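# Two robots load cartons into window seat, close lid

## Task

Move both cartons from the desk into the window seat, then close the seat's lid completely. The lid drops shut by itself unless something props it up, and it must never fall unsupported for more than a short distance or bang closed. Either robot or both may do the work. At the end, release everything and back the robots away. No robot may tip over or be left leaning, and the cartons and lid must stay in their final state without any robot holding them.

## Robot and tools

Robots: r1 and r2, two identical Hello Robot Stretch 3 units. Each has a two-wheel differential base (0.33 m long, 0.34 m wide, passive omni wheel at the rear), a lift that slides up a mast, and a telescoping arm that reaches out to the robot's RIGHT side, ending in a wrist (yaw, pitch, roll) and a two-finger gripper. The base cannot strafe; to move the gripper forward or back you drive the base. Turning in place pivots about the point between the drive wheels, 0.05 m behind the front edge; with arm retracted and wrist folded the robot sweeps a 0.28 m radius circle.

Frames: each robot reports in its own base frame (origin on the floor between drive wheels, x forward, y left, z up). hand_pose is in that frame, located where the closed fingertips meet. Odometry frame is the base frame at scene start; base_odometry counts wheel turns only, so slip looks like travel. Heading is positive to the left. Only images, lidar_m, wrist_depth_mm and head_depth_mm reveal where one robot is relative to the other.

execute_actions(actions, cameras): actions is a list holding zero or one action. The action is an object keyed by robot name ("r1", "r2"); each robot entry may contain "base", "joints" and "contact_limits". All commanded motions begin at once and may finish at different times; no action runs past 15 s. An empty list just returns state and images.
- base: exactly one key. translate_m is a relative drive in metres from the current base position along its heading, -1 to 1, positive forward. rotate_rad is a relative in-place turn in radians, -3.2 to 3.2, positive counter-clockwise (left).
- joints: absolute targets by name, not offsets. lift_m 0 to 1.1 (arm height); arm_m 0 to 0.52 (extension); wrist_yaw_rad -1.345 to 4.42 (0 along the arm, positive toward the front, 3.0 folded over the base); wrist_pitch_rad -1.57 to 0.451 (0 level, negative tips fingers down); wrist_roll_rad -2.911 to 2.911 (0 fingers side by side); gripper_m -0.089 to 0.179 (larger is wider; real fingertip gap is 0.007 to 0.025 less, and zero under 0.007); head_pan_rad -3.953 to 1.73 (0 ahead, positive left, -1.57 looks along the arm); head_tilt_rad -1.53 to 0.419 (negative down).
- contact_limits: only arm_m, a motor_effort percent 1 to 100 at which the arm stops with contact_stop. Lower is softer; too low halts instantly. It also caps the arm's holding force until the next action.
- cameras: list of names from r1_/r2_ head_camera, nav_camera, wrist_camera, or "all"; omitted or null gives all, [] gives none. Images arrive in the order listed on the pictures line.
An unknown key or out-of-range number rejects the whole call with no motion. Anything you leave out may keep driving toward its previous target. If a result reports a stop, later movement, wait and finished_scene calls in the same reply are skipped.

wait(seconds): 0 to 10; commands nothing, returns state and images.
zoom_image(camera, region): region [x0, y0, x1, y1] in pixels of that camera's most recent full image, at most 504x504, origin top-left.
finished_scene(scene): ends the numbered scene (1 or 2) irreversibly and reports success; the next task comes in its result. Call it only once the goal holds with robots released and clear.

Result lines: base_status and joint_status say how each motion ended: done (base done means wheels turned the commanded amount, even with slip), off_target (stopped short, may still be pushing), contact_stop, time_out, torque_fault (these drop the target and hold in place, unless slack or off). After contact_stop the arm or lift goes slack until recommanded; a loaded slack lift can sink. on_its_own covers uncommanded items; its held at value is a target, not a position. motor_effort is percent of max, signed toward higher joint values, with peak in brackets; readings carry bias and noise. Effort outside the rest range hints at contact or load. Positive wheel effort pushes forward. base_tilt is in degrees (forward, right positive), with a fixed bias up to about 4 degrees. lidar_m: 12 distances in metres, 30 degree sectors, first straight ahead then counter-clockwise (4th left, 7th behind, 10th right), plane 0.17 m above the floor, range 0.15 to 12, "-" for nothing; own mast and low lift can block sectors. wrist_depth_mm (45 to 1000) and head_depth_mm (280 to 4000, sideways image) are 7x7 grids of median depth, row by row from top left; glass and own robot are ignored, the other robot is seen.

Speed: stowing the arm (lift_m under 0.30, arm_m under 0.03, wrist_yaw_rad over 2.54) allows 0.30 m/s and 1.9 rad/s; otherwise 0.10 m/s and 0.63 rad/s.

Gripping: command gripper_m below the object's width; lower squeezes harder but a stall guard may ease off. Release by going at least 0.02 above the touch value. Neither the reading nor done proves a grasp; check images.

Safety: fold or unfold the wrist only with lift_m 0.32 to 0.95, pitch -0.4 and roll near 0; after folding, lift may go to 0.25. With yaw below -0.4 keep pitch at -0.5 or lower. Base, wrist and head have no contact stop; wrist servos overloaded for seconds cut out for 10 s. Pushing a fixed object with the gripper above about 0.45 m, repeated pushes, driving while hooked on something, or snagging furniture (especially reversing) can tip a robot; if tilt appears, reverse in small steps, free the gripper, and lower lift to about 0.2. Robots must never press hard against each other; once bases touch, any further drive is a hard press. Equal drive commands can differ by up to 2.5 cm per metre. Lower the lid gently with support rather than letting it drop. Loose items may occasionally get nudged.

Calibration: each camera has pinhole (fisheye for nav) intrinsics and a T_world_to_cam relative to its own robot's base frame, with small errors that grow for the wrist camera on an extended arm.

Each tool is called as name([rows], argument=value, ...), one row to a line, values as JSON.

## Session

execute_actions(actions=[])

Scene clock: 0.00 s.
r1.base_odometry: x=+0.000 y=+0.000 heading=+0.000 (m, m, rad; r1's odometry frame)
r1.turned_by_wheels: +0.000 (rad since the last result)
r1.turned_by_imu: +0.000 (rad since the last result)
r1.base_tilt: forward=+0.4 right=+1.0 (deg)
r1.lidar_m: 1.78 2.67 2.55 1.86 1.74 1.79 1.44 1.07 1.04 1.09 1.53 1.94
r1.head_depth_mm: 1878 1916 1939 1928 1954 1963 1959 / 1972 2054 2056 2076 2089 2093 2076 / 2072 2199 2196 2214 2187 2212 2103 / 2079 2363 2361 2390 2355 1818 1916 / 2081 2549 2576 2576 2502 2518 2158 / 2088 2764 2793 2815 2617 2737 2158 / 2090 2951 3054 3063 2614 2951 2160
r1.base_status: not commanded
r1.joint_positions: lift_m=+0.546 arm_m=-0.001 wrist_yaw_rad=+3.066 wrist_pitch_rad=-0.467 wrist_roll_rad=-0.008 gripper_m=+0.037 head_pan_rad=+0.003 head_tilt_rad=+0.012
r1.joint_status: not commanded
r1.motor_effort: left_wheel=+1 right_wheel=+0 lift_m=+41 arm_m=-1 wrist_yaw_rad=+0 wrist_pitch_rad=+6 wrist_roll_rad=+0 gripper_m=+0 head_pan_rad=+0 head_tilt_rad=+3 (%)
r1.hand_pose: x=-0.0049 y=+0.0734 z=+0.5476 quat_wxyz=(+0.189, +0.691, +0.139, +0.684) (m; r1's base frame)
r1.wrist_depth_mm: - - - - - - - / - - - - - - - / - - - - - - - / - - - - - - - / - - 941 943 941 887 887 / 847 827 822 784 - 782 748 / 718 728 692 706 670 676 660
r2.base_odometry: x=+0.000 y=+0.000 heading=+0.000 (m, m, rad; r2's odometry frame)
r2.turned_by_wheels: +0.000 (rad since the last result)
r2.turned_by_imu: +0.000 (rad since the last result)
r2.base_tilt: forward=-0.4 right=+0.9 (deg)
r2.lidar_m: 2.99 2.08 1.52 1.77 1.20 1.12 1.14 1.46 1.83 1.68 1.81 2.51
r2.head_depth_mm: 1714 2464 3431 3395 3361 3346 2325 / 1727 2521 3525 3550 3517 3421 2308 / 1745 2576 3740 3750 3710 3557 2294 / 1752 2565 3894 3952 3837 3541 2261 / 1776 2607 3544 3471 3528 3291 2261 / 1765 2629 2923 2985 2976 2854 2236 / 1806 2484 2561 2572 2577 1683 1996
r2.base_status: not commanded
r2.joint_positions: lift_m=+0.598 arm_m=+0.000 wrist_yaw_rad=+3.101 wrist_pitch_rad=-0.424 wrist_roll_rad=-0.014 gripper_m=+0.037 head_pan_rad=-0.001 head_tilt_rad=+0.005
r2.joint_status: not commanded
r2.motor_effort: left_wheel=+0 right_wheel=+0 lift_m=+38 arm_m=-1 wrist_yaw_rad=+1 wrist_pitch_rad=+6 wrist_roll_rad=-1 gripper_m=-1 head_pan_rad=+0 head_tilt_rad=+3 (%)
r2.hand_pose: x=-0.0122 y=+0.0785 z=+0.6099 quat_wxyz=(+0.162, +0.689, +0.136, +0.693) (m; r2's base frame)
r2.wrist_depth_mm: 895 - - - - - - / 935 - - - - - - / 965 - - - - - - / - - - - - - - / 944 - - - - - - / 843 862 881 856 - 861 874 / 722 734 716 729 736 741 750
pictures: r1_head_camera (sideways: a quarter turn clockwise sets it upright), r1_nav_camera (sideways: a quarter turn counterclockwise sets it upright), r1_wrist_camera, r2_head_camera (sideways: a quarter turn clockwise sets it upright), r2_nav_camera (sideways: a quarter turn counterclockwise sets it upright), r2_wrist_camera
camera_calibration (this result's frames):
r1_head_camera: T_world_to_cam=[[-0.0397885, -0.0176583, -0.999052, 1.32508], [-0.0376706, 0.99916, -0.0161599, 0.0233764], [0.998498, 0.0369919, -0.0404203, 0.0110406], [0, 0, 0, 1]] pos_world=[0.0425794, -0.000366569, 1.32464]
r1_nav_camera: T_world_to_cam=[[0.0391364, -0.0110733, 0.999173, -1.25958], [0.0321384, -0.999407, -0.0123347, 0.0721329], [0.998717, 0.0325946, -0.0387573, -0.00212429], [0, 0, 0, 1]] pos_world=[0.0490987, 0.0582117, 1.25934]
r1_wrist_camera: T_world_to_cam=[[0.996949, -0.0493754, -0.0604517, 0.0539706], [-0.0779705, -0.594289, -0.800463, 0.516818], [0.00359743, 0.802735, -0.596326, 0.431961], [0, 0, 0, 1]] pos_world=[-0.0150633, -0.0369462, 0.674546]
r2_head_camera: T_world_to_cam=[[0.0564635, -0.0387655, -0.997652, 1.31351], [-0.0212226, 0.998974, -0.040018, 0.0536541], [0.998179, 0.0234323, 0.0555829, -0.116438], [0, 0, 0, 1]] pos_world=[0.0431987, 0.0000484745, 1.31905]
r2_nav_camera: T_world_to_cam=[[-0.0353516, -0.0260337, 0.999036, -1.25806], [-0.0280879, -0.99924, -0.0270329, 0.0832515], [0.99898, -0.0290165, 0.0345935, -0.0854149], [0, 0, 0, 1]] pos_world=[0.0431919, 0.0479578, 1.26205]
r2_wrist_camera: T_world_to_cam=[[0.999197, -0.014215, 0.0374582, -0.00888067], [0.0228314, -0.566253, -0.823915, 0.581334], [0.0329228, 0.824109, -0.565474, 0.444581], [0, 0, 0, 1]] pos_world=[-0.019036, -0.0373274, 0.730701]
Images, in order (width x height): r1_head_camera 896x504, r1_nav_camera 672x504, r1_wrist_camera 644x364, r2_head_camera 896x504, r2_nav_camera 672x504, r2_wrist_camera 644x364.

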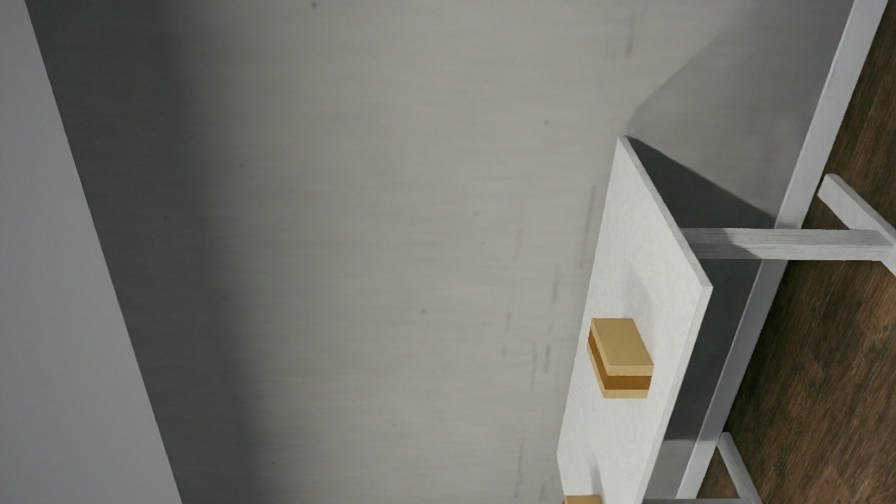

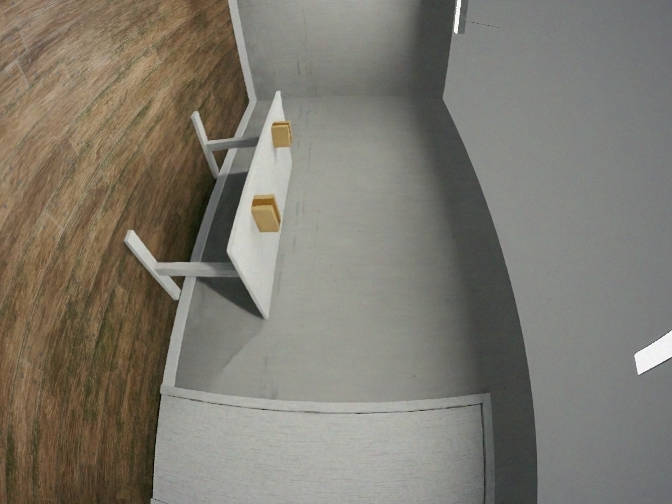

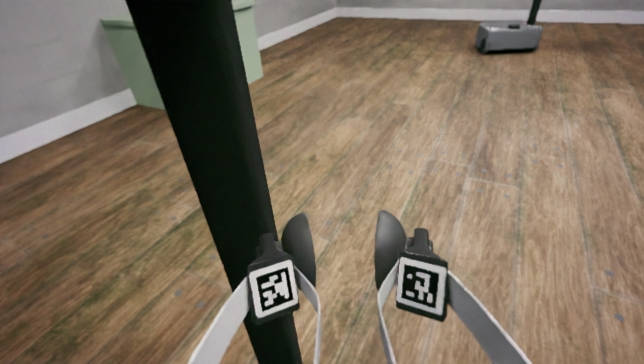

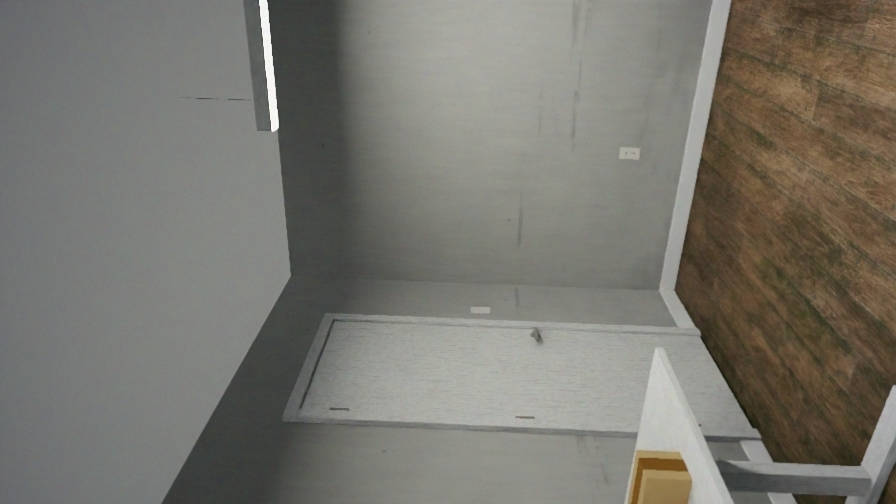

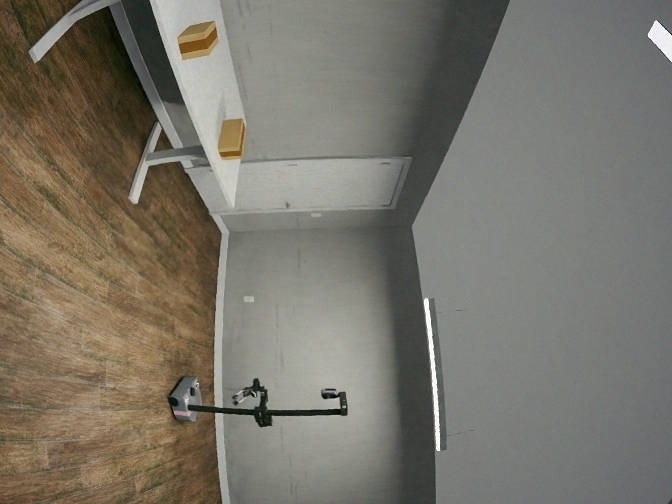

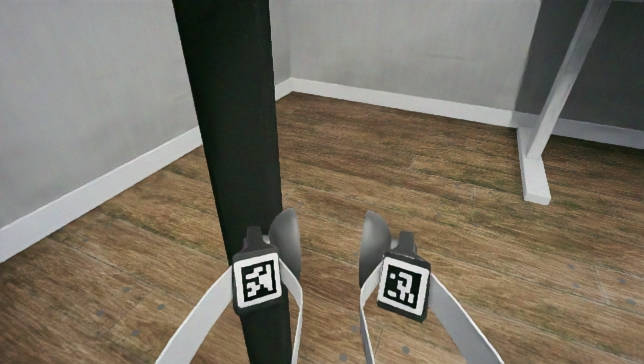

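execute_actions([
  {"r1":{"joints":{"head_pan_rad":0.25,"head_tilt_rad":-0.45,"wrist_pitch_rad":-0.4,"lift_m":0.45}},"r2":{"joints":{"head_pan_rad":0.55,"head_tilt_rad":-0.5}}},
], cameras=["r1_head_camera","r2_head_camera"])

Scene clock: 8.60 s.
r1.base_odometry: x=+0.000 y=+0.000 heading=+0.000 (m, m, rad; r1's odometry frame)
r1.turned_by_wheels: +0.000 (rad since the last result)
r1.turned_by_imu: +0.000 (rad since the last result)
r1.base_tilt: forward=+0.6 right=+1.1 (deg)
r1.lidar_m: 1.78 2.67 2.55 1.86 1.75 1.79 1.44 1.07 1.04 1.09 1.53 1.94
r1.head_depth_mm: 1919 2057 2105 2372 2053 1604 1324 / 2104 2227 1938 2417 2056 1615 1331 / 2294 2479 1810 2757 2058 1614 1328 / 2539 2797 2345 2836 2062 1620 1327 / 2839 3091 2607 2816 2064 1619 1331 / 3249 3603 3873 2813 2048 1624 1329 / 3521 3746 3933 2837 2058 1620 1335
r1.base_status: not commanded
r1.joint_positions: lift_m=+0.450 arm_m=-0.001 wrist_yaw_rad=+3.066 wrist_pitch_rad=-0.423 wrist_roll_rad=-0.008 gripper_m=+0.037 head_pan_rad=+0.243 head_tilt_rad=-0.444
r1.joint_status: all done
r1.motor_effort: left_wheel=+0(1) right_wheel=+0(0) lift_m=+29(35) arm_m=+0(0) wrist_yaw_rad=-2(0) wrist_pitch_rad=+10(10) wrist_roll_rad=+0(0) gripper_m=+0(1) head_pan_rad=+4(24) head_tilt_rad=-4(42) (%)
r1.hand_pose: x=-0.0044 y=+0.0793 z=+0.4619 quat_wxyz=(+0.174, +0.694, +0.123, +0.688) (m; r1's base frame)
r1.wrist_depth_mm: - - - - - - - / - - - - - - - / - - - - - - - / - - - - - 994 970 / 907 902 - 878 869 808 806 / 776 752 732 709 - 684 671 / 645 640 607 609 586 595 590
r2.base_odometry: x=+0.000 y=+0.000 heading=+0.000 (m, m, rad; r2's odometry frame)
r2.turned_by_wheels: +0.000 (rad since the last result)
r2.turned_by_imu: +0.000 (rad since the last result)
r2.base_tilt: forward=-0.3 right=+0.8 (deg)
r2.lidar_m: 3.01 2.07 1.52 1.77 1.20 1.12 1.14 1.45 1.83 1.68 1.80 2.51
r2.head_depth_mm: 2342 2588 2767 2886 2065 1611 1322 / 2214 2417 1802 2521 2047 1601 1313 / 2042 2262 2098 2631 2048 1600 1303 / 1910 2086 2100 2429 2029 1590 1301 / 1799 1962 2011 2303 2025 1593 1304 / 1707 1831 1898 1499 2016 1590 1300 / 1615 1730 1849 1402 1872 1583 1297
r2.base_status: not commanded
r2.joint_positions: lift_m=+0.598 arm_m=+0.000 wrist_yaw_rad=+3.101 wrist_pitch_rad=-0.424 wrist_roll_rad=-0.014 gripper_m=+0.037 head_pan_rad=+0.543 head_tilt_rad=-0.493
r2.joint_status: all done
r2.motor_effort: left_wheel=+0(0) right_wheel=+0(0) lift_m=+38(38) arm_m=-1(1) wrist_yaw_rad=+0(0) wrist_pitch_rad=+6(6) wrist_roll_rad=+0(0) gripper_m=+0(0) head_pan_rad=+3(35) head_tilt_rad=-3(31) (%)
r2.hand_pose: x=-0.0122 y=+0.0785 z=+0.6099 quat_wxyz=(+0.162, +0.689, +0.136, +0.693) (m; r2's base frame)
r2.wrist_depth_mm: 893 - - - - - - / 910 - - - - - - / 932 - - - - - - / - - - - - - - / 948 - - - - - - / 832 841 877 849 - 875 882 / 730 735 711 742 754 749 750
pictures: r1_head_camera (sideways: a quarter turn clockwise sets it upright), r2_head_camera (sideways: a quarter turn clockwise sets it upright)
camera_calibration (this result's frames):
r1_head_camera: T_world_to_cam=[[-0.457233, -0.131346, -0.879594, 1.17154], [-0.277764, 0.960649, 0.000938918, 0.0025756], [0.844858, 0.244749, -0.475724, 0.578539], [0, 0, 0, 1]] pos_world=[0.0475972, 0.00980512, 1.3057]
r2_head_camera: T_world_to_cam=[[-0.345513, -0.253601, -0.903497, 1.19276], [-0.549291, 0.835275, -0.0243938, 0.036513], [0.760855, 0.487854, -0.427899, 0.514327], [0, 0, 0, 1]] pos_world=[0.0408419, 0.0210702, 1.29863]
Images, in order (width x height): r1_head_camera 896x504, r2_head_camera 896x504.

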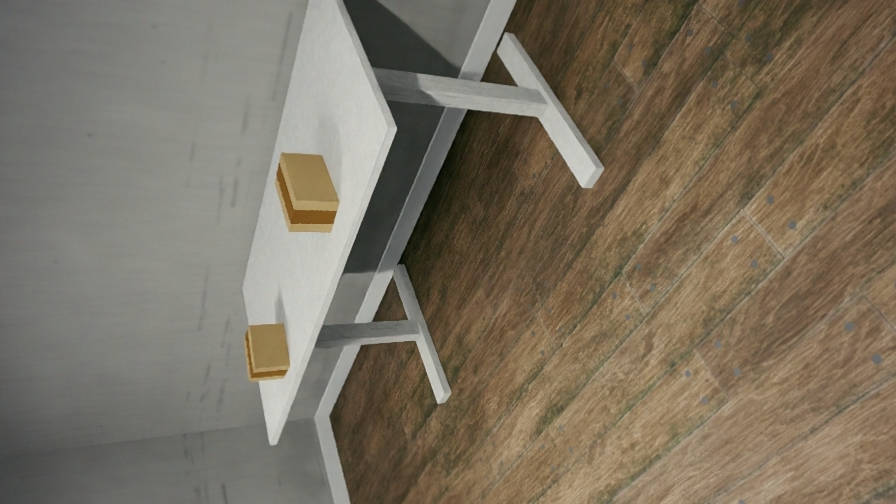

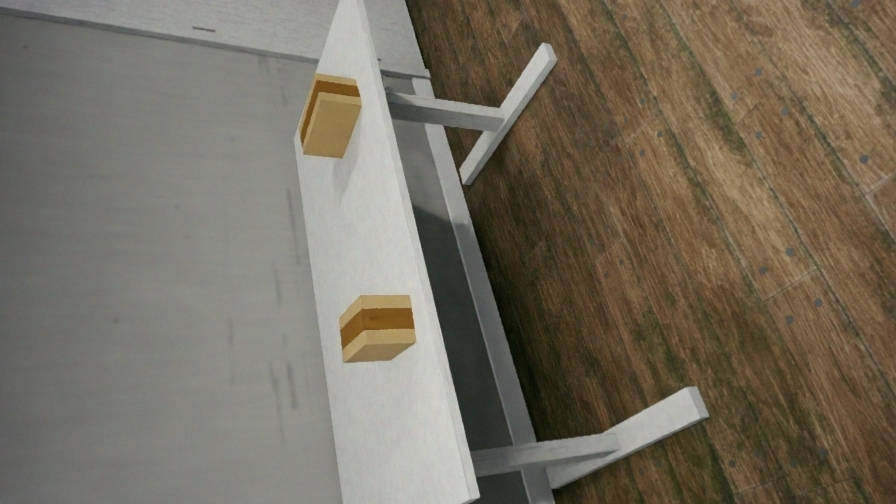

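execute_actions(actions=[])

Scene clock: 48.90 s.
r1.base_odometry: x=+0.000 y=+0.000 heading=+0.000 (m, m, rad; r1's odometry frame)
r1.turned_by_wheels: +0.000 (rad since the last result)
r1.turned_by_imu: +0.000 (rad since the last result)
r1.base_tilt: forward=+0.5 right=+1.2 (deg)
r1.lidar_m: 1.77 2.67 2.55 1.85 1.74 1.79 1.44 1.07 1.04 1.09 1.53 1.94
r1.head_depth_mm: 1924 2058 2113 2350 2053 1612 1328 / 2089 2238 1944 2436 2057 1616 1333 / 2303 2465 1811 2775 2066 1608 1326 / 2530 2800 2328 2837 2064 1621 1330 / 2855 3095 2585 2817 2064 1612 1331 / 3255 3574 3853 2824 2072 1626 1335 / 3518 3739 - 2819 2061 1619 1335
r1.base_status: not commanded
r1.joint_positions: lift_m=+0.450 arm_m=-0.001 wrist_yaw_rad=+3.066 wrist_pitch_rad=-0.423 wrist_roll_rad=-0.008 gripper_m=+0.037 head_pan_rad=+0.243 head_tilt_rad=-0.444
r1.joint_status: all done
r1.motor_effort: left_wheel=+1(1) right_wheel=+0(0) lift_m=+29(35) arm_m=-1(0) wrist_yaw_rad=+0(0) wrist_pitch_rad=+11(10) wrist_roll_rad=+0(0) gripper_m=+0(1) head_pan_rad=+3(24) head_tilt_rad=-4(42) (%)
r1.hand_pose: x=-0.0044 y=+0.0793 z=+0.4619 quat_wxyz=(+0.174, +0.694, +0.123, +0.688) (m; r1's base frame)
r1.wrist_depth_mm: - - - - - - - / - - - - - - - / - - - - - - - / - - - - - 999 977 / 882 874 - 856 858 830 770 / 745 742 723 709 - 679 668 / 640 622 607 606 605 594 589
r2.base_odometry: x=+0.000 y=+0.000 heading=+0.000 (m, m, rad; r2's odometry frame)
r2.turned_by_wheels: +0.000 (rad since the last result)
r2.turned_by_imu: +0.000 (rad since the last result)
r2.base_tilt: forward=-0.3 right=+0.8 (deg)
r2.lidar_m: 3.01 2.07 1.52 1.77 1.20 1.12 1.14 1.45 1.83 1.68 1.81 2.50
r2.head_depth_mm: 2324 2571 2735 2878 2056 1610 1323 / 2188 2425 1809 2511 2057 1610 1311 / 2054 2250 2113 2622 2035 1594 1304 / 1920 2078 2071 2458 2030 1591 1305 / 1797 1949 2001 2291 2025 1589 1296 / 1714 1838 1901 1501 2024 1585 1301 / 1615 1733 1841 1396 1862 1565 1297
r2.base_status: not commanded
r2.joint_positions: lift_m=+0.598 arm_m=+0.000 wrist_yaw_rad=+3.101 wrist_pitch_rad=-0.424 wrist_roll_rad=-0.014 gripper_m=+0.037 head_pan_rad=+0.543 head_tilt_rad=-0.493
r2.joint_status: all done
r2.motor_effort: left_wheel=+0(0) right_wheel=+0(0) lift_m=+38(38) arm_m=-1(1) wrist_yaw_rad=+1(0) wrist_pitch_rad=+6(6) wrist_roll_rad=+0(0) gripper_m=+0(0) head_pan_rad=+4(35) head_tilt_rad=-3(31) (%)
r2.hand_pose: x=-0.0122 y=+0.0785 z=+0.6099 quat_wxyz=(+0.162, +0.689, +0.136, +0.693) (m; r2's base frame)
r2.wrist_depth_mm: 885 - - - - - - / 909 - - - - - - / 938 - - - - - - / - - - - - - - / 965 - - - - - - / 837 847 865 845 - 867 875 / 721 726 714 748 733 756 748
pictures: r1_head_camera (sideways: a quarter turn clockwise sets it upright), r1_nav_camera (sideways: a quarter turn counterclockwise sets it upright), r1_wrist_camera, r2_head_camera (sideways: a quarter turn clockwise sets it upright), r2_nav_camera (sideways: a quarter turn counterclockwise sets it upright), r2_wrist_camera
camera_calibration (this result's frames):
r1_head_camera: T_world_to_cam=[[-0.457233, -0.131346, -0.879594, 1.17154], [-0.277764, 0.960649, 0.000938918, 0.0025756], [0.844858, 0.244749, -0.475724, 0.578539], [0, 0, 0, 1]] pos_world=[0.0475972, 0.00980512, 1.3057]
r1_nav_camera: T_world_to_cam=[[0.46356, 0.103315, 0.880022, -1.10648], [0.260827, -0.965085, -0.0240916, 0.0860331], [0.846807, 0.240701, -0.474322, 0.565705], [0, 0, 0, 1]] pos_world=[0.0114374, 0.0611794, 1.24413]
r1_wrist_camera: T_world_to_cam=[[0.997149, -0.0467056, -0.0592598, 0.0478855], [-0.0752531, -0.558491, -0.82609, 0.460703], [0.00548692, 0.828194, -0.560414, 0.357577], [0, 0, 0, 1]] pos_world=[-0.0150416, -0.0366085, 0.583811]
r2_head_camera: T_world_to_cam=[[-0.345517, -0.253607, -0.903494, 1.19276], [-0.549297, 0.835271, -0.0243935, 0.0365127], [0.760849, 0.487858, -0.427906, 0.514336], [0, 0, 0, 1]] pos_world=[0.0408417, 0.0210705, 1.29863]
r2_nav_camera: T_world_to_cam=[[0.395485, 0.208106, 0.894586, -1.12408], [0.48495, -0.874473, -0.0109633, 0.0591886], [0.78001, 0.438165, -0.446762, 0.542456], [0, 0, 0, 1]] pos_world=[-0.00726833, 0.0480005, 1.24858]
r2_wrist_camera: T_world_to_cam=[[0.999197, -0.0142149, 0.0374584, -0.0088808], [0.0228316, -0.566253, -0.823915, 0.581334], [0.0329228, 0.824109, -0.565474, 0.444581], [0, 0, 0, 1]] pos_world=[-0.019036, -0.0373274, 0.730701]
Images, in order (width x height): r1_head_camera 896x504, r1_nav_camera 672x504, r1_wrist_camera 644x364, r2_head_camera 896x504, r2_nav_camera 672x504, r2_wrist_camera 644x364.

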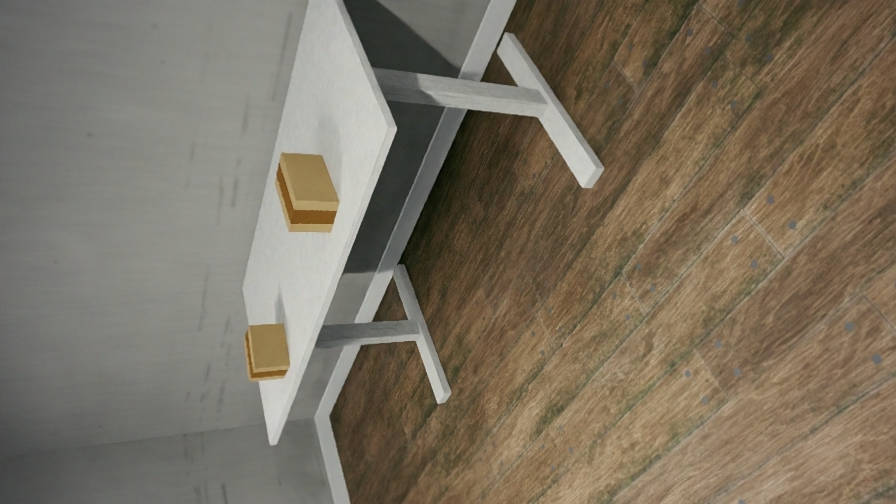

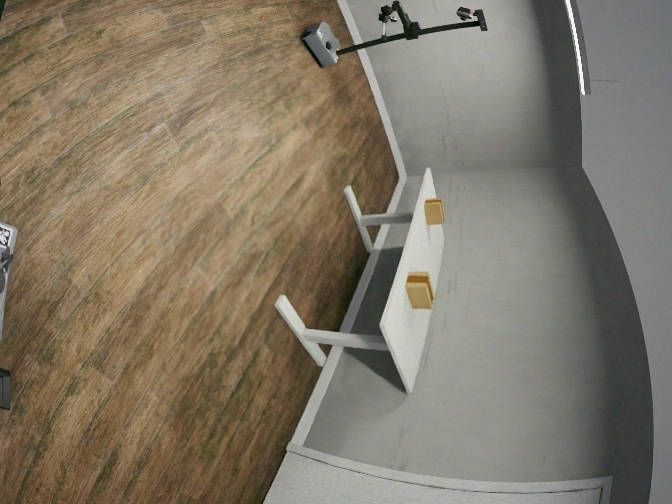

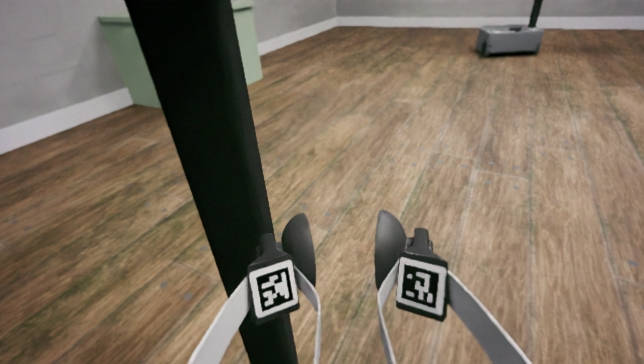

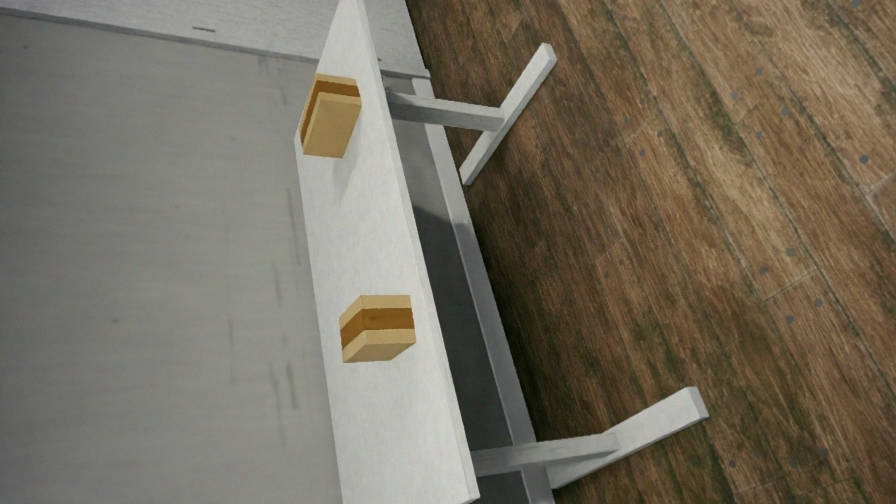

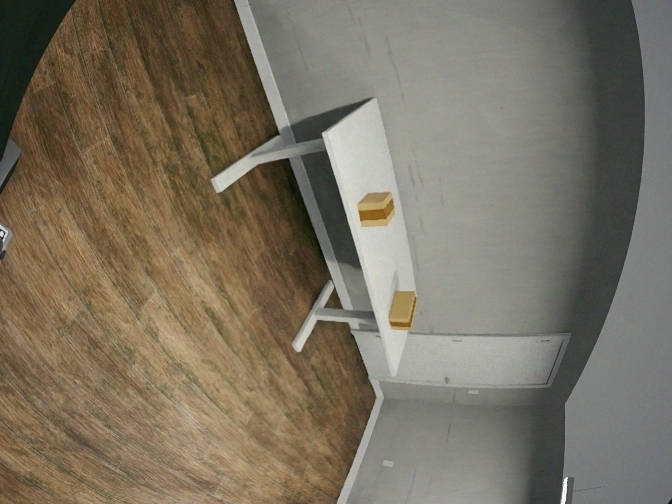

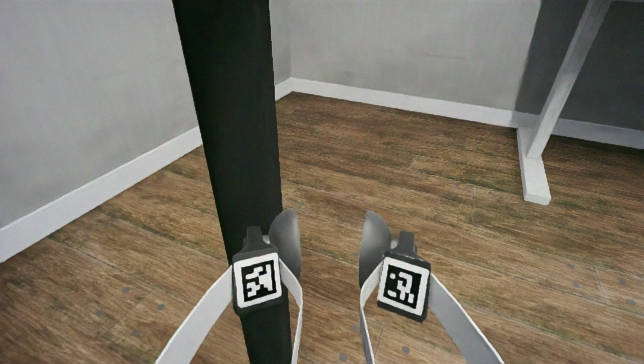

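execute_actions([
  {"r1":{"base":{"rotate_rad":0.463},"joints":{"lift_m":0.28,"head_pan_rad":-0.6,"head_tilt_rad":-0.7}},"r2":{"base":{"rotate_rad":0.48},"joints":{"lift_m":0.28,"head_pan_rad":-1.57,"head_tilt_rad":-0.8}}},
], cameras=[])

execute_actions([
  {"r1":{"base":{"translate_m":1.0}},"r2":{"base":{"translate_m":0.916}}},
], cameras=[])

execute_actions([
  {"r1":{"base":{"translate_m":0.5}},"r2":{"base":{"rotate_rad":2.2}}},
], cameras=["r1_head_camera","r2_head_camera","r1_nav_camera"])

Scene clock: 82.20 s.
r1.base_odometry: x=+0.000 y=+0.000 heading=+0.463 (m, m, rad; r1's odometry frame)
r1.turned_by_wheels: +0.463 (rad since the last result)
r1.turned_by_imu: +0.459 (rad since the last result)
r1.base_tilt: forward=+0.6 right=+1.0 (deg)
r1.lidar_m: 2.67 2.55 1.97 1.69 1.80 1.53 1.09 1.04 1.07 1.44 1.94 1.77
r1.head_depth_mm: 1676 1874 2109 1924 1591 1348 1176 / 1751 1974 2217 1932 1596 1350 1178 / 1834 2071 2311 1952 1596 1357 1177 / 1902 2198 2388 1945 1595 1358 1181 / 1992 1782 2238 1952 1608 1354 1184 / 2083 1693 2507 1951 1608 1360 1185 / 2156 1610 2519 1967 1610 1367 1182
r1.base_status: done
r1.joint_positions: lift_m=+0.280 arm_m=-0.001 wrist_yaw_rad=+3.066 wrist_pitch_rad=-0.422 wrist_roll_rad=-0.008 gripper_m=+0.037 head_pan_rad=-0.593 head_tilt_rad=-0.691
r1.joint_status: all done
r1.motor_effort: left_wheel=+0(2) right_wheel=+2(6) lift_m=+29(29) arm_m=-1(1) wrist_yaw_rad=+0(1) wrist_pitch_rad=+10(10) wrist_roll_rad=+0(0) gripper_m=+0(0) head_pan_rad=-4(44) head_tilt_rad=-6(34) (%)
r1.hand_pose: x=-0.0044 y=+0.0793 z=+0.2921 quat_wxyz=(+0.174, +0.694, +0.123, +0.688) (m; r1's base frame)
r1.wrist_depth_mm: - - - - - - - / - - - - - - - / - - - 982 954 925 895 / 806 796 - 758 744 725 680 / 651 631 - 609 612 573 559 / 539 528 530 520 - 488 481 / 456 - - - 423 417 415
r2.base_odometry: x=+0.000 y=+0.000 heading=+0.480 (m, m, rad; r2's odometry frame)
r2.turned_by_wheels: +0.480 (rad since the last result)
r2.turned_by_imu: +0.485 (rad since the last result)
r2.base_tilt: forward=-0.3 right=+0.9 (deg)
r2.lidar_m: 2.11 1.52 1.88 1.22 1.12 1.13 1.41 1.83 1.68 1.74 2.56 3.21
r2.head_depth_mm: 1905 1991 1803 1851 1535 1305 1140 / 2111 2087 1950 1861 1531 1303 1148 / 2371 2478 2186 1842 1525 1301 1135 / 2681 2902 2316 1830 1520 1302 1133 / 3046 3082 2303 1851 1531 1299 1141 / 3358 3124 2295 1819 1514 1303 1135 / 3137 3075 2288 1829 1514 1296 1132
r2.base_status: done
r2.joint_positions: lift_m=+0.281 arm_m=+0.000 wrist_yaw_rad=+3.101 wrist_pitch_rad=-0.424 wrist_roll_rad=-0.014 gripper_m=+0.037 head_pan_rad=-1.563 head_tilt_rad=-0.790
r2.joint_status: all done
r2.motor_effort: left_wheel=-2(7) right_wheel=+2(5) lift_m=+15(30) arm_m=-2(1) wrist_yaw_rad=+1(1) wrist_pitch_rad=+6(6) wrist_roll_rad=-1(0) gripper_m=+1(0) head_pan_rad=-4(47) head_tilt_rad=-5(27) (%)
r2.hand_pose: x=-0.0122 y=+0.0785 z=+0.2921 quat_wxyz=(+0.162, +0.689, +0.136, +0.693) (m; r2's base frame)
r2.wrist_depth_mm: 787 907 - - - - - / 841 965 - - - - - / 867 917 - 950 959 962 - / 708 709 708 720 723 741 746 / 563 577 581 578 599 585 585 / 474 492 - - - 491 493 / 421 - - - 414 421 425
pictures: none
No camera images: the call's "cameras" was empty. Leave "cameras" out to get every camera's image.

Scene clock: 87.30 s.
r1.base_odometry: x=+0.895 y=+0.447 heading=+0.463 (m, m, rad; r1's odometry frame)
r1.turned_by_wheels: +0.000 (rad since the last result)
r1.turned_by_imu: +0.004 (rad since the last result)
r1.base_tilt: forward=+0.8 right=+1.1 (deg)
r1.lidar_m: 1.68 1.17 2.95 1.95 1.92 2.38 1.98 1.88 1.94 1.50 0.97 1.47
r1.head_depth_mm: 1217 1337 1072 847 1592 1351 1172 / 1280 1384 1079 877 1514 1354 1172 / 1337 1419 1043 935 1599 1351 1176 / 1399 1483 936 1775 1598 1359 1176 / 1462 1496 1046 1843 1611 1359 1182 / 1556 1502 1087 1902 1607 1358 1185 / 1634 1513 1135 1957 1606 1366 1188
r1.base_status: done
r1.joint_positions: lift_m=+0.280 arm_m=-0.001 wrist_yaw_rad=+3.066 wrist_pitch_rad=-0.422 wrist_roll_rad=-0.008 gripper_m=+0.037 head_pan_rad=-0.593 head_tilt_rad=-0.692
r1.joint_status: not commanded
r1.motor_effort: left_wheel=-1(6) right_wheel=+2(10) lift_m=+29(29) arm_m=-1(0) wrist_yaw_rad=+0(0) wrist_pitch_rad=+10(10) wrist_roll_rad=+0(0) gripper_m=+0(1) head_pan_rad=-4(4) head_tilt_rad=-5(7) (%)
r1.hand_pose: x=-0.0044 y=+0.0794 z=+0.2921 quat_wxyz=(+0.174, +0.694, +0.123, +0.688) (m; r1's base frame)
r1.wrist_depth_mm: - - - - - - - / - - - - - - - / - - - 983 949 919 885 / 826 802 - 756 741 701 688 / 642 632 - 620 611 573 561 / 530 530 528 524 - 480 471 / 460 - - - 428 416 407
r2.base_odometry: x=+0.813 y=+0.423 heading=+0.480 (m, m, rad; r2's odometry frame)
r2.turned_by_wheels: +0.000 (rad since the last result)
r2.turned_by_imu: +0.006 (rad since the last result)
r2.base_tilt: forward=-0.3 right=+0.8 (deg)
r2.lidar_m: 1.27 1.21 0.78 1.53 1.69 1.71 2.13 2.55 2.15 3.21 1.17 1.26
r2.head_depth_mm: 2671 2861 2339 1855 1534 1312 1137 / 2963 3047 2328 1853 1526 1299 1142 / 3363 3162 2328 1848 1523 1303 1135 / 3250 3115 2309 1850 1519 1303 1128 / 3029 3098 2321 1838 1523 1298 1125 / 2855 3002 2216 1651 1518 1299 1131 / 2602 2822 2080 1565 1504 1301 1126
r2.base_status: done
r2.joint_positions: lift_m=+0.281 arm_m=+0.000 wrist_yaw_rad=+3.101 wrist_pitch_rad=-0.424 wrist_roll_rad=-0.014 gripper_m=+0.037 head_pan_rad=-1.563 head_tilt_rad=-0.790
r2.joint_status: not commanded
r2.motor_effort: left_wheel=-2(8) right_wheel=+2(8) lift_m=+16(16) arm_m=-1(1) wrist_yaw_rad=+1(1) wrist_pitch_rad=+6(6) wrist_roll_rad=-1(0) gripper_m=+0(0) head_pan_rad=-3(4) head_tilt_rad=-5(5) (%)
r2.hand_pose: x=-0.0122 y=+0.0785 z=+0.2920 quat_wxyz=(+0.162, +0.689, +0.136, +0.693) (m; r2's base frame)
r2.wrist_depth_mm: - - - - - - 819 / - - - - - - 865 / 909 910 - 937 942 920 896 / 697 704 712 723 720 691 738 / 564 568 574 584 592 581 599 / 481 495 - - - 492 494 / 421 - - - 415 423 429
pictures: none
No camera images: the call's "cameras" was empty. Leave "cameras" out to get every camera's image.

Scene clock: 90.70 s.
r1.base_odometry: x=+1.342 y=+0.670 heading=+0.463 (m, m, rad; r1's odometry frame)
r1.turned_by_wheels: +0.000 (rad since the last result)
r1.turned_by_imu: +0.002 (rad since the last result)
r1.base_tilt: forward=+0.6 right=+1.1 (deg)
r1.lidar_m: 1.18 0.70 0.70 2.69 2.14 2.64 2.41 2.30 1.69 0.75 1.17 1.21
r1.head_depth_mm: 988 1109 1073 798 648 632 1172 / 1037 1160 1076 847 699 1275 1174 / 1082 1226 1081 850 700 1326 1178 / 1137 1290 1083 852 719 1361 1176 / 1194 1339 1087 854 743 1357 1180 / 1261 1390 1093 857 1494 1363 1187 / 1335 1440 1053 859 1568 1362 1187
r1.base_status: done
r1.joint_positions: lift_m=+0.280 arm_m=-0.001 wrist_yaw_rad=+3.066 wrist_pitch_rad=-0.422 wrist_roll_rad=-0.008 gripper_m=+0.037 head_pan_rad=-0.593 head_tilt_rad=-0.692
r1.joint_status: not commanded
r1.motor_effort: left_wheel=+0(6) right_wheel=+2(10) lift_m=+29(29) arm_m=+0(1) wrist_yaw_rad=-1(0) wrist_pitch_rad=+11(10) wrist_roll_rad=+0(0) gripper_m=+0(0) head_pan_rad=-3(4) head_tilt_rad=-5(6) (%)
r1.hand_pose: x=-0.0044 y=+0.0794 z=+0.2921 quat_wxyz=(+0.174, +0.694, +0.123, +0.688) (m; r1's base frame)
r1.wrist_depth_mm: - - - - - - - / - - - - - - - / - - - 977 946 889 534 / 822 786 - 745 739 682 490 / 654 634 - 619 613 577 481 / 542 523 526 518 - 496 468 / 462 - - - 427 423 413
r2.base_odometry: x=+0.813 y=+0.423 heading=+2.680 (m, m, rad; r2's odometry frame)
r2.turned_by_wheels: +2.200 (rad since the last result)
r2.turned_by_imu: +2.211 (rad since the last result)
r2.base_tilt: forward=-0.4 right=+0.9 (deg)
r2.lidar_m: 1.68 1.72 2.28 2.14 2.16 3.24 0.73 1.26 1.28 0.85 0.78 1.65
r2.head_depth_mm: 1028 1169 1033 819 714 1312 1141 / 1030 1171 1031 815 711 1304 1142 / 1028 1173 1029 662 694 1314 1142 / 1027 1174 1025 744 705 1302 1133 / 1023 1170 1025 810 707 1297 1135 / 1029 1171 1015 806 705 1296 1122 / 1024 1167 1147 809 704 1300 1135
r2.base_status: done
r2.joint_positions: lift_m=+0.281 arm_m=+0.000 wrist_yaw_rad=+3.101 wrist_pitch_rad=-0.424 wrist_roll_rad=-0.014 gripper_m=+0.037 head_pan_rad=-1.563 head_tilt_rad=-0.790
r2.joint_status: not commanded
r2.motor_effort: left_wheel=-1(9) right_wheel=+2(10) lift_m=+16(15) arm_m=-1(1) wrist_yaw_rad=+1(2) wrist_pitch_rad=+6(6) wrist_roll_rad=-1(0) gripper_m=+0(1) head_pan_rad=-4(4) head_tilt_rad=-5(5) (%)
r2.hand_pose: x=-0.0122 y=+0.0785 z=+0.2920 quat_wxyz=(+0.162, +0.689, +0.136, +0.693) (m; r2's base frame)
r2.wrist_depth_mm: - - - - - - - / - - - - - - - / 909 928 - 936 958 969 - / 701 701 700 726 731 729 740 / 571 569 579 588 611 592 583 / 477 495 - - - 493 499 / 422 - - - 415 423 428
pictures: r1_head_camera (sideways: a quarter turn clockwise sets it upright), r1_nav_camera (sideways: a quarter turn counterclockwise sets it upright), r2_head_camera (sideways: a quarter turn clockwise sets it upright)
camera_calibration (this result's frames):
r1_head_camera: T_world_to_cam=[[-0.570965, 0.363765, -0.735985, 0.985004], [0.527726, 0.849351, 0.010395, -0.0146468], [0.628891, -0.382463, -0.676918, 0.841603], [0, 0, 0, 1]] pos_world=[0.0408568, -0.0239875, 1.2948]
r1_nav_camera: T_world_to_cam=[[0.554511, -0.387321, 0.736546, -0.919983], [-0.546641, -0.83688, -0.0285418, 0.0967437], [0.627456, -0.3868, -0.675785, 0.829138], [0, 0, 0, 1]] pos_world=[0.0427772, 0.0453451, 1.24069]
r2_head_camera: T_world_to_cam=[[-0.043707, 0.67224, -0.739042, 0.976497], [0.998586, 0.0518002, -0.0119385, 0.0108484], [0.030257, -0.738519, -0.673553, 0.838384], [0, 0, 0, 1]] pos_world=[0.00647964, -0.0378395, 1.2865]
Images, in order (width x height): r1_head_camera 896x504, r1_nav_camera 672x504, r2_head_camera 896x504.

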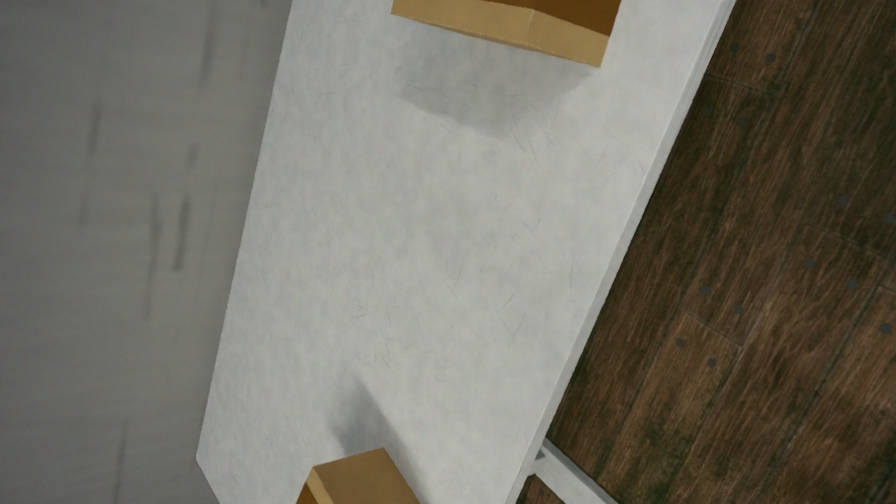

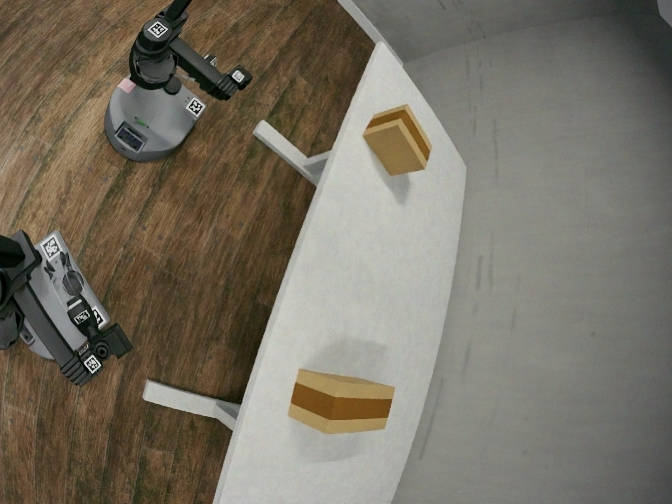

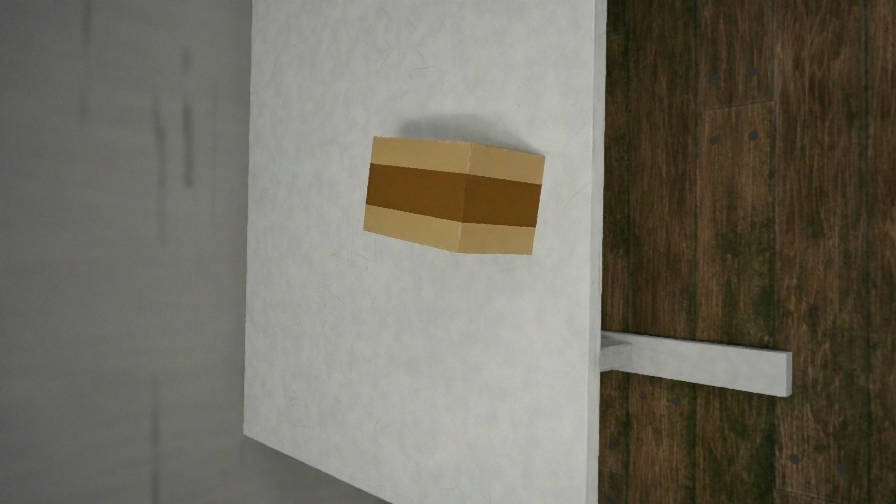

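execute_actions([
  {"r1":{"base":{"rotate_rad":0.53},"joints":{"lift_m":0.4,"head_pan_rad":-1.57,"head_tilt_rad":-0.8}},"r2":{"joints":{"lift_m":0.4}}},
], cameras=[])

execute_actions([
  {"r1":{"joints":{"lift_m":0.62,"wrist_yaw_rad":1.4}},"r2":{"joints":{"lift_m":0.62,"wrist_yaw_rad":1.4}}},
], cameras=["r1_head_camera"])

Scene clock: 107.20 s.
r1.base_odometry: x=+1.342 y=+0.670 heading=+0.993 (m, m, rad; r1's odometry frame)
r1.turned_by_wheels: +0.530 (rad since the last result)
r1.turned_by_imu: +0.525 (rad since the last result)
r1.base_tilt: forward=+0.6 right=+0.9 (deg)
r1.lidar_m: 0.70 0.70 2.69 2.13 2.65 2.41 2.30 1.69 0.75 1.17 1.21 1.19
r1.head_depth_mm: 1041 1125 921 760 677 1290 1142 / 1042 1130 926 762 678 1266 1160 / 1042 1135 874 674 680 1299 1167 / 1044 1140 758 671 683 1298 1185 / 1046 1143 934 770 698 1296 1147 / 1049 1152 935 771 699 1304 1148 / 1047 1158 941 776 702 1303 1151
r1.base_status: done
r1.joint_positions: lift_m=+0.400 arm_m=-0.001 wrist_yaw_rad=+3.066 wrist_pitch_rad=-0.422 wrist_roll_rad=-0.008 gripper_m=+0.037 head_pan_rad=-1.563 head_tilt_rad=-0.790
r1.joint_status: all done
r1.motor_effort: left_wheel=+0(5) right_wheel=+2(8) lift_m=+53(55) arm_m=-1(1) wrist_yaw_rad=-1(1) wrist_pitch_rad=+10(11) wrist_roll_rad=+0(0) gripper_m=+0(1) head_pan_rad=-4(47) head_tilt_rad=-7(23) (%)
r1.hand_pose: x=-0.0044 y=+0.0794 z=+0.4114 quat_wxyz=(+0.174, +0.694, +0.123, +0.688) (m; r1's base frame)
r1.wrist_depth_mm: - - - - - - - / - - - - - - - / - - - - - - - / - - - 960 927 899 875 / 845 808 - 786 786 740 734 / 696 670 669 642 - 633 615 / 593 584 555 570 545 538 532
r2.base_odometry: x=+0.813 y=+0.423 heading=+2.680 (m, m, rad; r2's odometry frame)
r2.turned_by_wheels: +0.000 (rad since the last result)
r2.turned_by_imu: +0.000 (rad since the last result)
r2.base_tilt: forward=-0.3 right=+0.9 (deg)
r2.lidar_m: 1.68 1.73 2.28 2.14 2.16 3.26 0.73 1.26 1.28 0.85 0.78 1.64
r2.head_depth_mm: 1027 1173 1038 818 713 1307 1149 / 1025 1164 1027 813 711 1306 1140 / 1033 1173 1027 662 691 1306 1135 / 1024 1173 1024 746 702 1304 1137 / 1027 1170 1026 813 705 1292 1137 / 1024 1167 1015 809 706 1288 1126 / 1027 1172 1143 807 704 1296 1131
r2.base_status: not commanded
r2.joint_positions: lift_m=+0.399 arm_m=+0.000 wrist_yaw_rad=+3.101 wrist_pitch_rad=-0.424 wrist_roll_rad=-0.014 gripper_m=+0.037 head_pan_rad=-1.563 head_tilt_rad=-0.790
r2.joint_status: all done
r2.motor_effort: left_wheel=-1(1) right_wheel=+2(2) lift_m=+57(62) arm_m=-1(2) wrist_yaw_rad=+1(0) wrist_pitch_rad=+7(6) wrist_roll_rad=-1(0) gripper_m=-1(1) head_pan_rad=-3(2) head_tilt_rad=-5(5) (%)
r2.hand_pose: x=-0.0122 y=+0.0785 z=+0.4106 quat_wxyz=(+0.162, +0.689, +0.136, +0.693) (m; r2's base frame)
r2.wrist_depth_mm: - - - - - - - / - - - - - - - / - - - - - - - / 895 920 901 910 907 936 951 / 718 737 734 751 768 759 748 / 618 618 641 629 - 640 632 / 531 533 - 553 540 543 551
pictures: none
No camera images: the call's "cameras" was empty. Leave "cameras" out to get every camera's image.

Scene clock: 110.03 s.
r1.base_odometry: x=+1.342 y=+0.670 heading=+0.993 (m, m, rad; r1's odometry frame)
r1.turned_by_wheels: +0.000 (rad since the last result)
r1.turned_by_imu: +0.000 (rad since the last result)
r1.base_tilt: forward=+0.5 right=+1.2 (deg)
r1.lidar_m: 0.70 0.70 2.69 2.13 2.65 2.40 2.30 1.69 0.75 1.17 1.21 1.19
r1.head_depth_mm: 1037 1125 920 760 677 1286 - / 1037 1133 926 763 677 1279 - / 1045 1135 875 675 678 1319 - / 1044 1136 756 670 682 1300 1188 / 1046 1146 934 769 697 1302 - / 1046 1150 937 771 701 1299 1143 / 1045 1155 938 774 703 1302 1149
r1.base_status: not commanded
r1.joint_positions: lift_m=+0.620 arm_m=-0.001 wrist_yaw_rad=+1.403 wrist_pitch_rad=-0.422 wrist_roll_rad=-0.008 gripper_m=+0.037 head_pan_rad=-1.563 head_tilt_rad=-0.790
r1.joint_status: all done
r1.motor_effort: left_wheel=-1(1) right_wheel=+2(2) lift_m=+53(55) arm_m=+0(0) wrist_yaw_rad=-3(3) wrist_pitch_rad=+10(10) wrist_roll_rad=+0(0) gripper_m=+0(1) head_pan_rad=-4(4) head_tilt_rad=-7(7) (%)
r1.hand_pose: x=+0.1994 y=-0.1814 z=+0.6314 quat_wxyz=(+0.626, +0.558, -0.430, +0.335) (m; r1's base frame)
r1.wrist_depth_mm: - - - - - 315 209 / - - - - - - - / - - - - - - - / - - - - - - - / - - 880 - - - - / 973 801 729 906 - 912 862 / 822 779 706 801 787 781 770
r2.base_odometry: x=+0.813 y=+0.423 heading=+2.680 (m, m, rad; r2's odometry frame)
r2.turned_by_wheels: +0.000 (rad since the last result)
r2.turned_by_imu: +0.000 (rad since the last result)
r2.base_tilt: forward=-0.3 right=+0.9 (deg)
r2.lidar_m: 1.68 1.73 2.28 2.15 2.16 3.23 0.73 1.26 1.28 0.85 0.78 1.64
r2.head_depth_mm: 1030 1174 1034 817 712 1307 1156 / 1027 1175 1038 818 712 1302 1189 / 1028 1170 1029 661 693 1302 - / 1029 1172 1023 744 703 1299 1158 / 1029 1166 1027 814 707 1297 1177 / 1029 1164 1018 810 707 1295 1151 / 1028 1172 1142 808 703 1293 1149
r2.base_status: not commanded
r2.joint_positions: lift_m=+0.619 arm_m=+0.000 wrist_yaw_rad=+1.402 wrist_pitch_rad=-0.424 wrist_roll_rad=-0.014 gripper_m=+0.037 head_pan_rad=-1.563 head_tilt_rad=-0.790
r2.joint_status: all done
r2.motor_effort: left_wheel=-2(2) right_wheel=+2(2) lift_m=+57(57) arm_m=-2(1) wrist_yaw_rad=-2(2) wrist_pitch_rad=+6(6) wrist_roll_rad=+0(0) gripper_m=+0(1) head_pan_rad=-3(3) head_tilt_rad=-4(5) (%)
r2.hand_pose: x=+0.1991 y=-0.1827 z=+0.6306 quat_wxyz=(+0.628, +0.557, -0.428, +0.336) (m; r2's base frame)
r2.wrist_depth_mm: - - - - - - 263 / - - - - - - - / - - - - - - - / - - - - - - - / - - - - - - - / 861 859 906 863 - 897 906 / 752 749 748 755 772 767 758
pictures: r1_head_camera (sideways: a quarter turn clockwise sets it upright)
camera_calibration (this result's frames):
r1_head_camera: T_world_to_cam=[[-0.0234519, 0.745557, -0.666029, 0.8905], [0.998937, 0.0439264, 0.0139974, -0.0222096], [0.0396921, -0.664993, -0.745794, 0.934775], [0, 0, 0, 1]] pos_world=[0.00596671, -0.0413246, 1.29056]
Images, in order (width x height): r1_head_camera 896x504.

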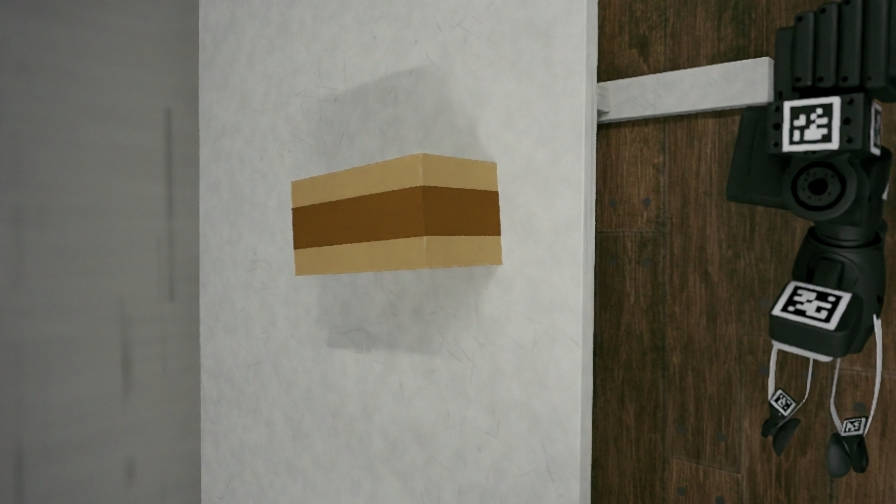

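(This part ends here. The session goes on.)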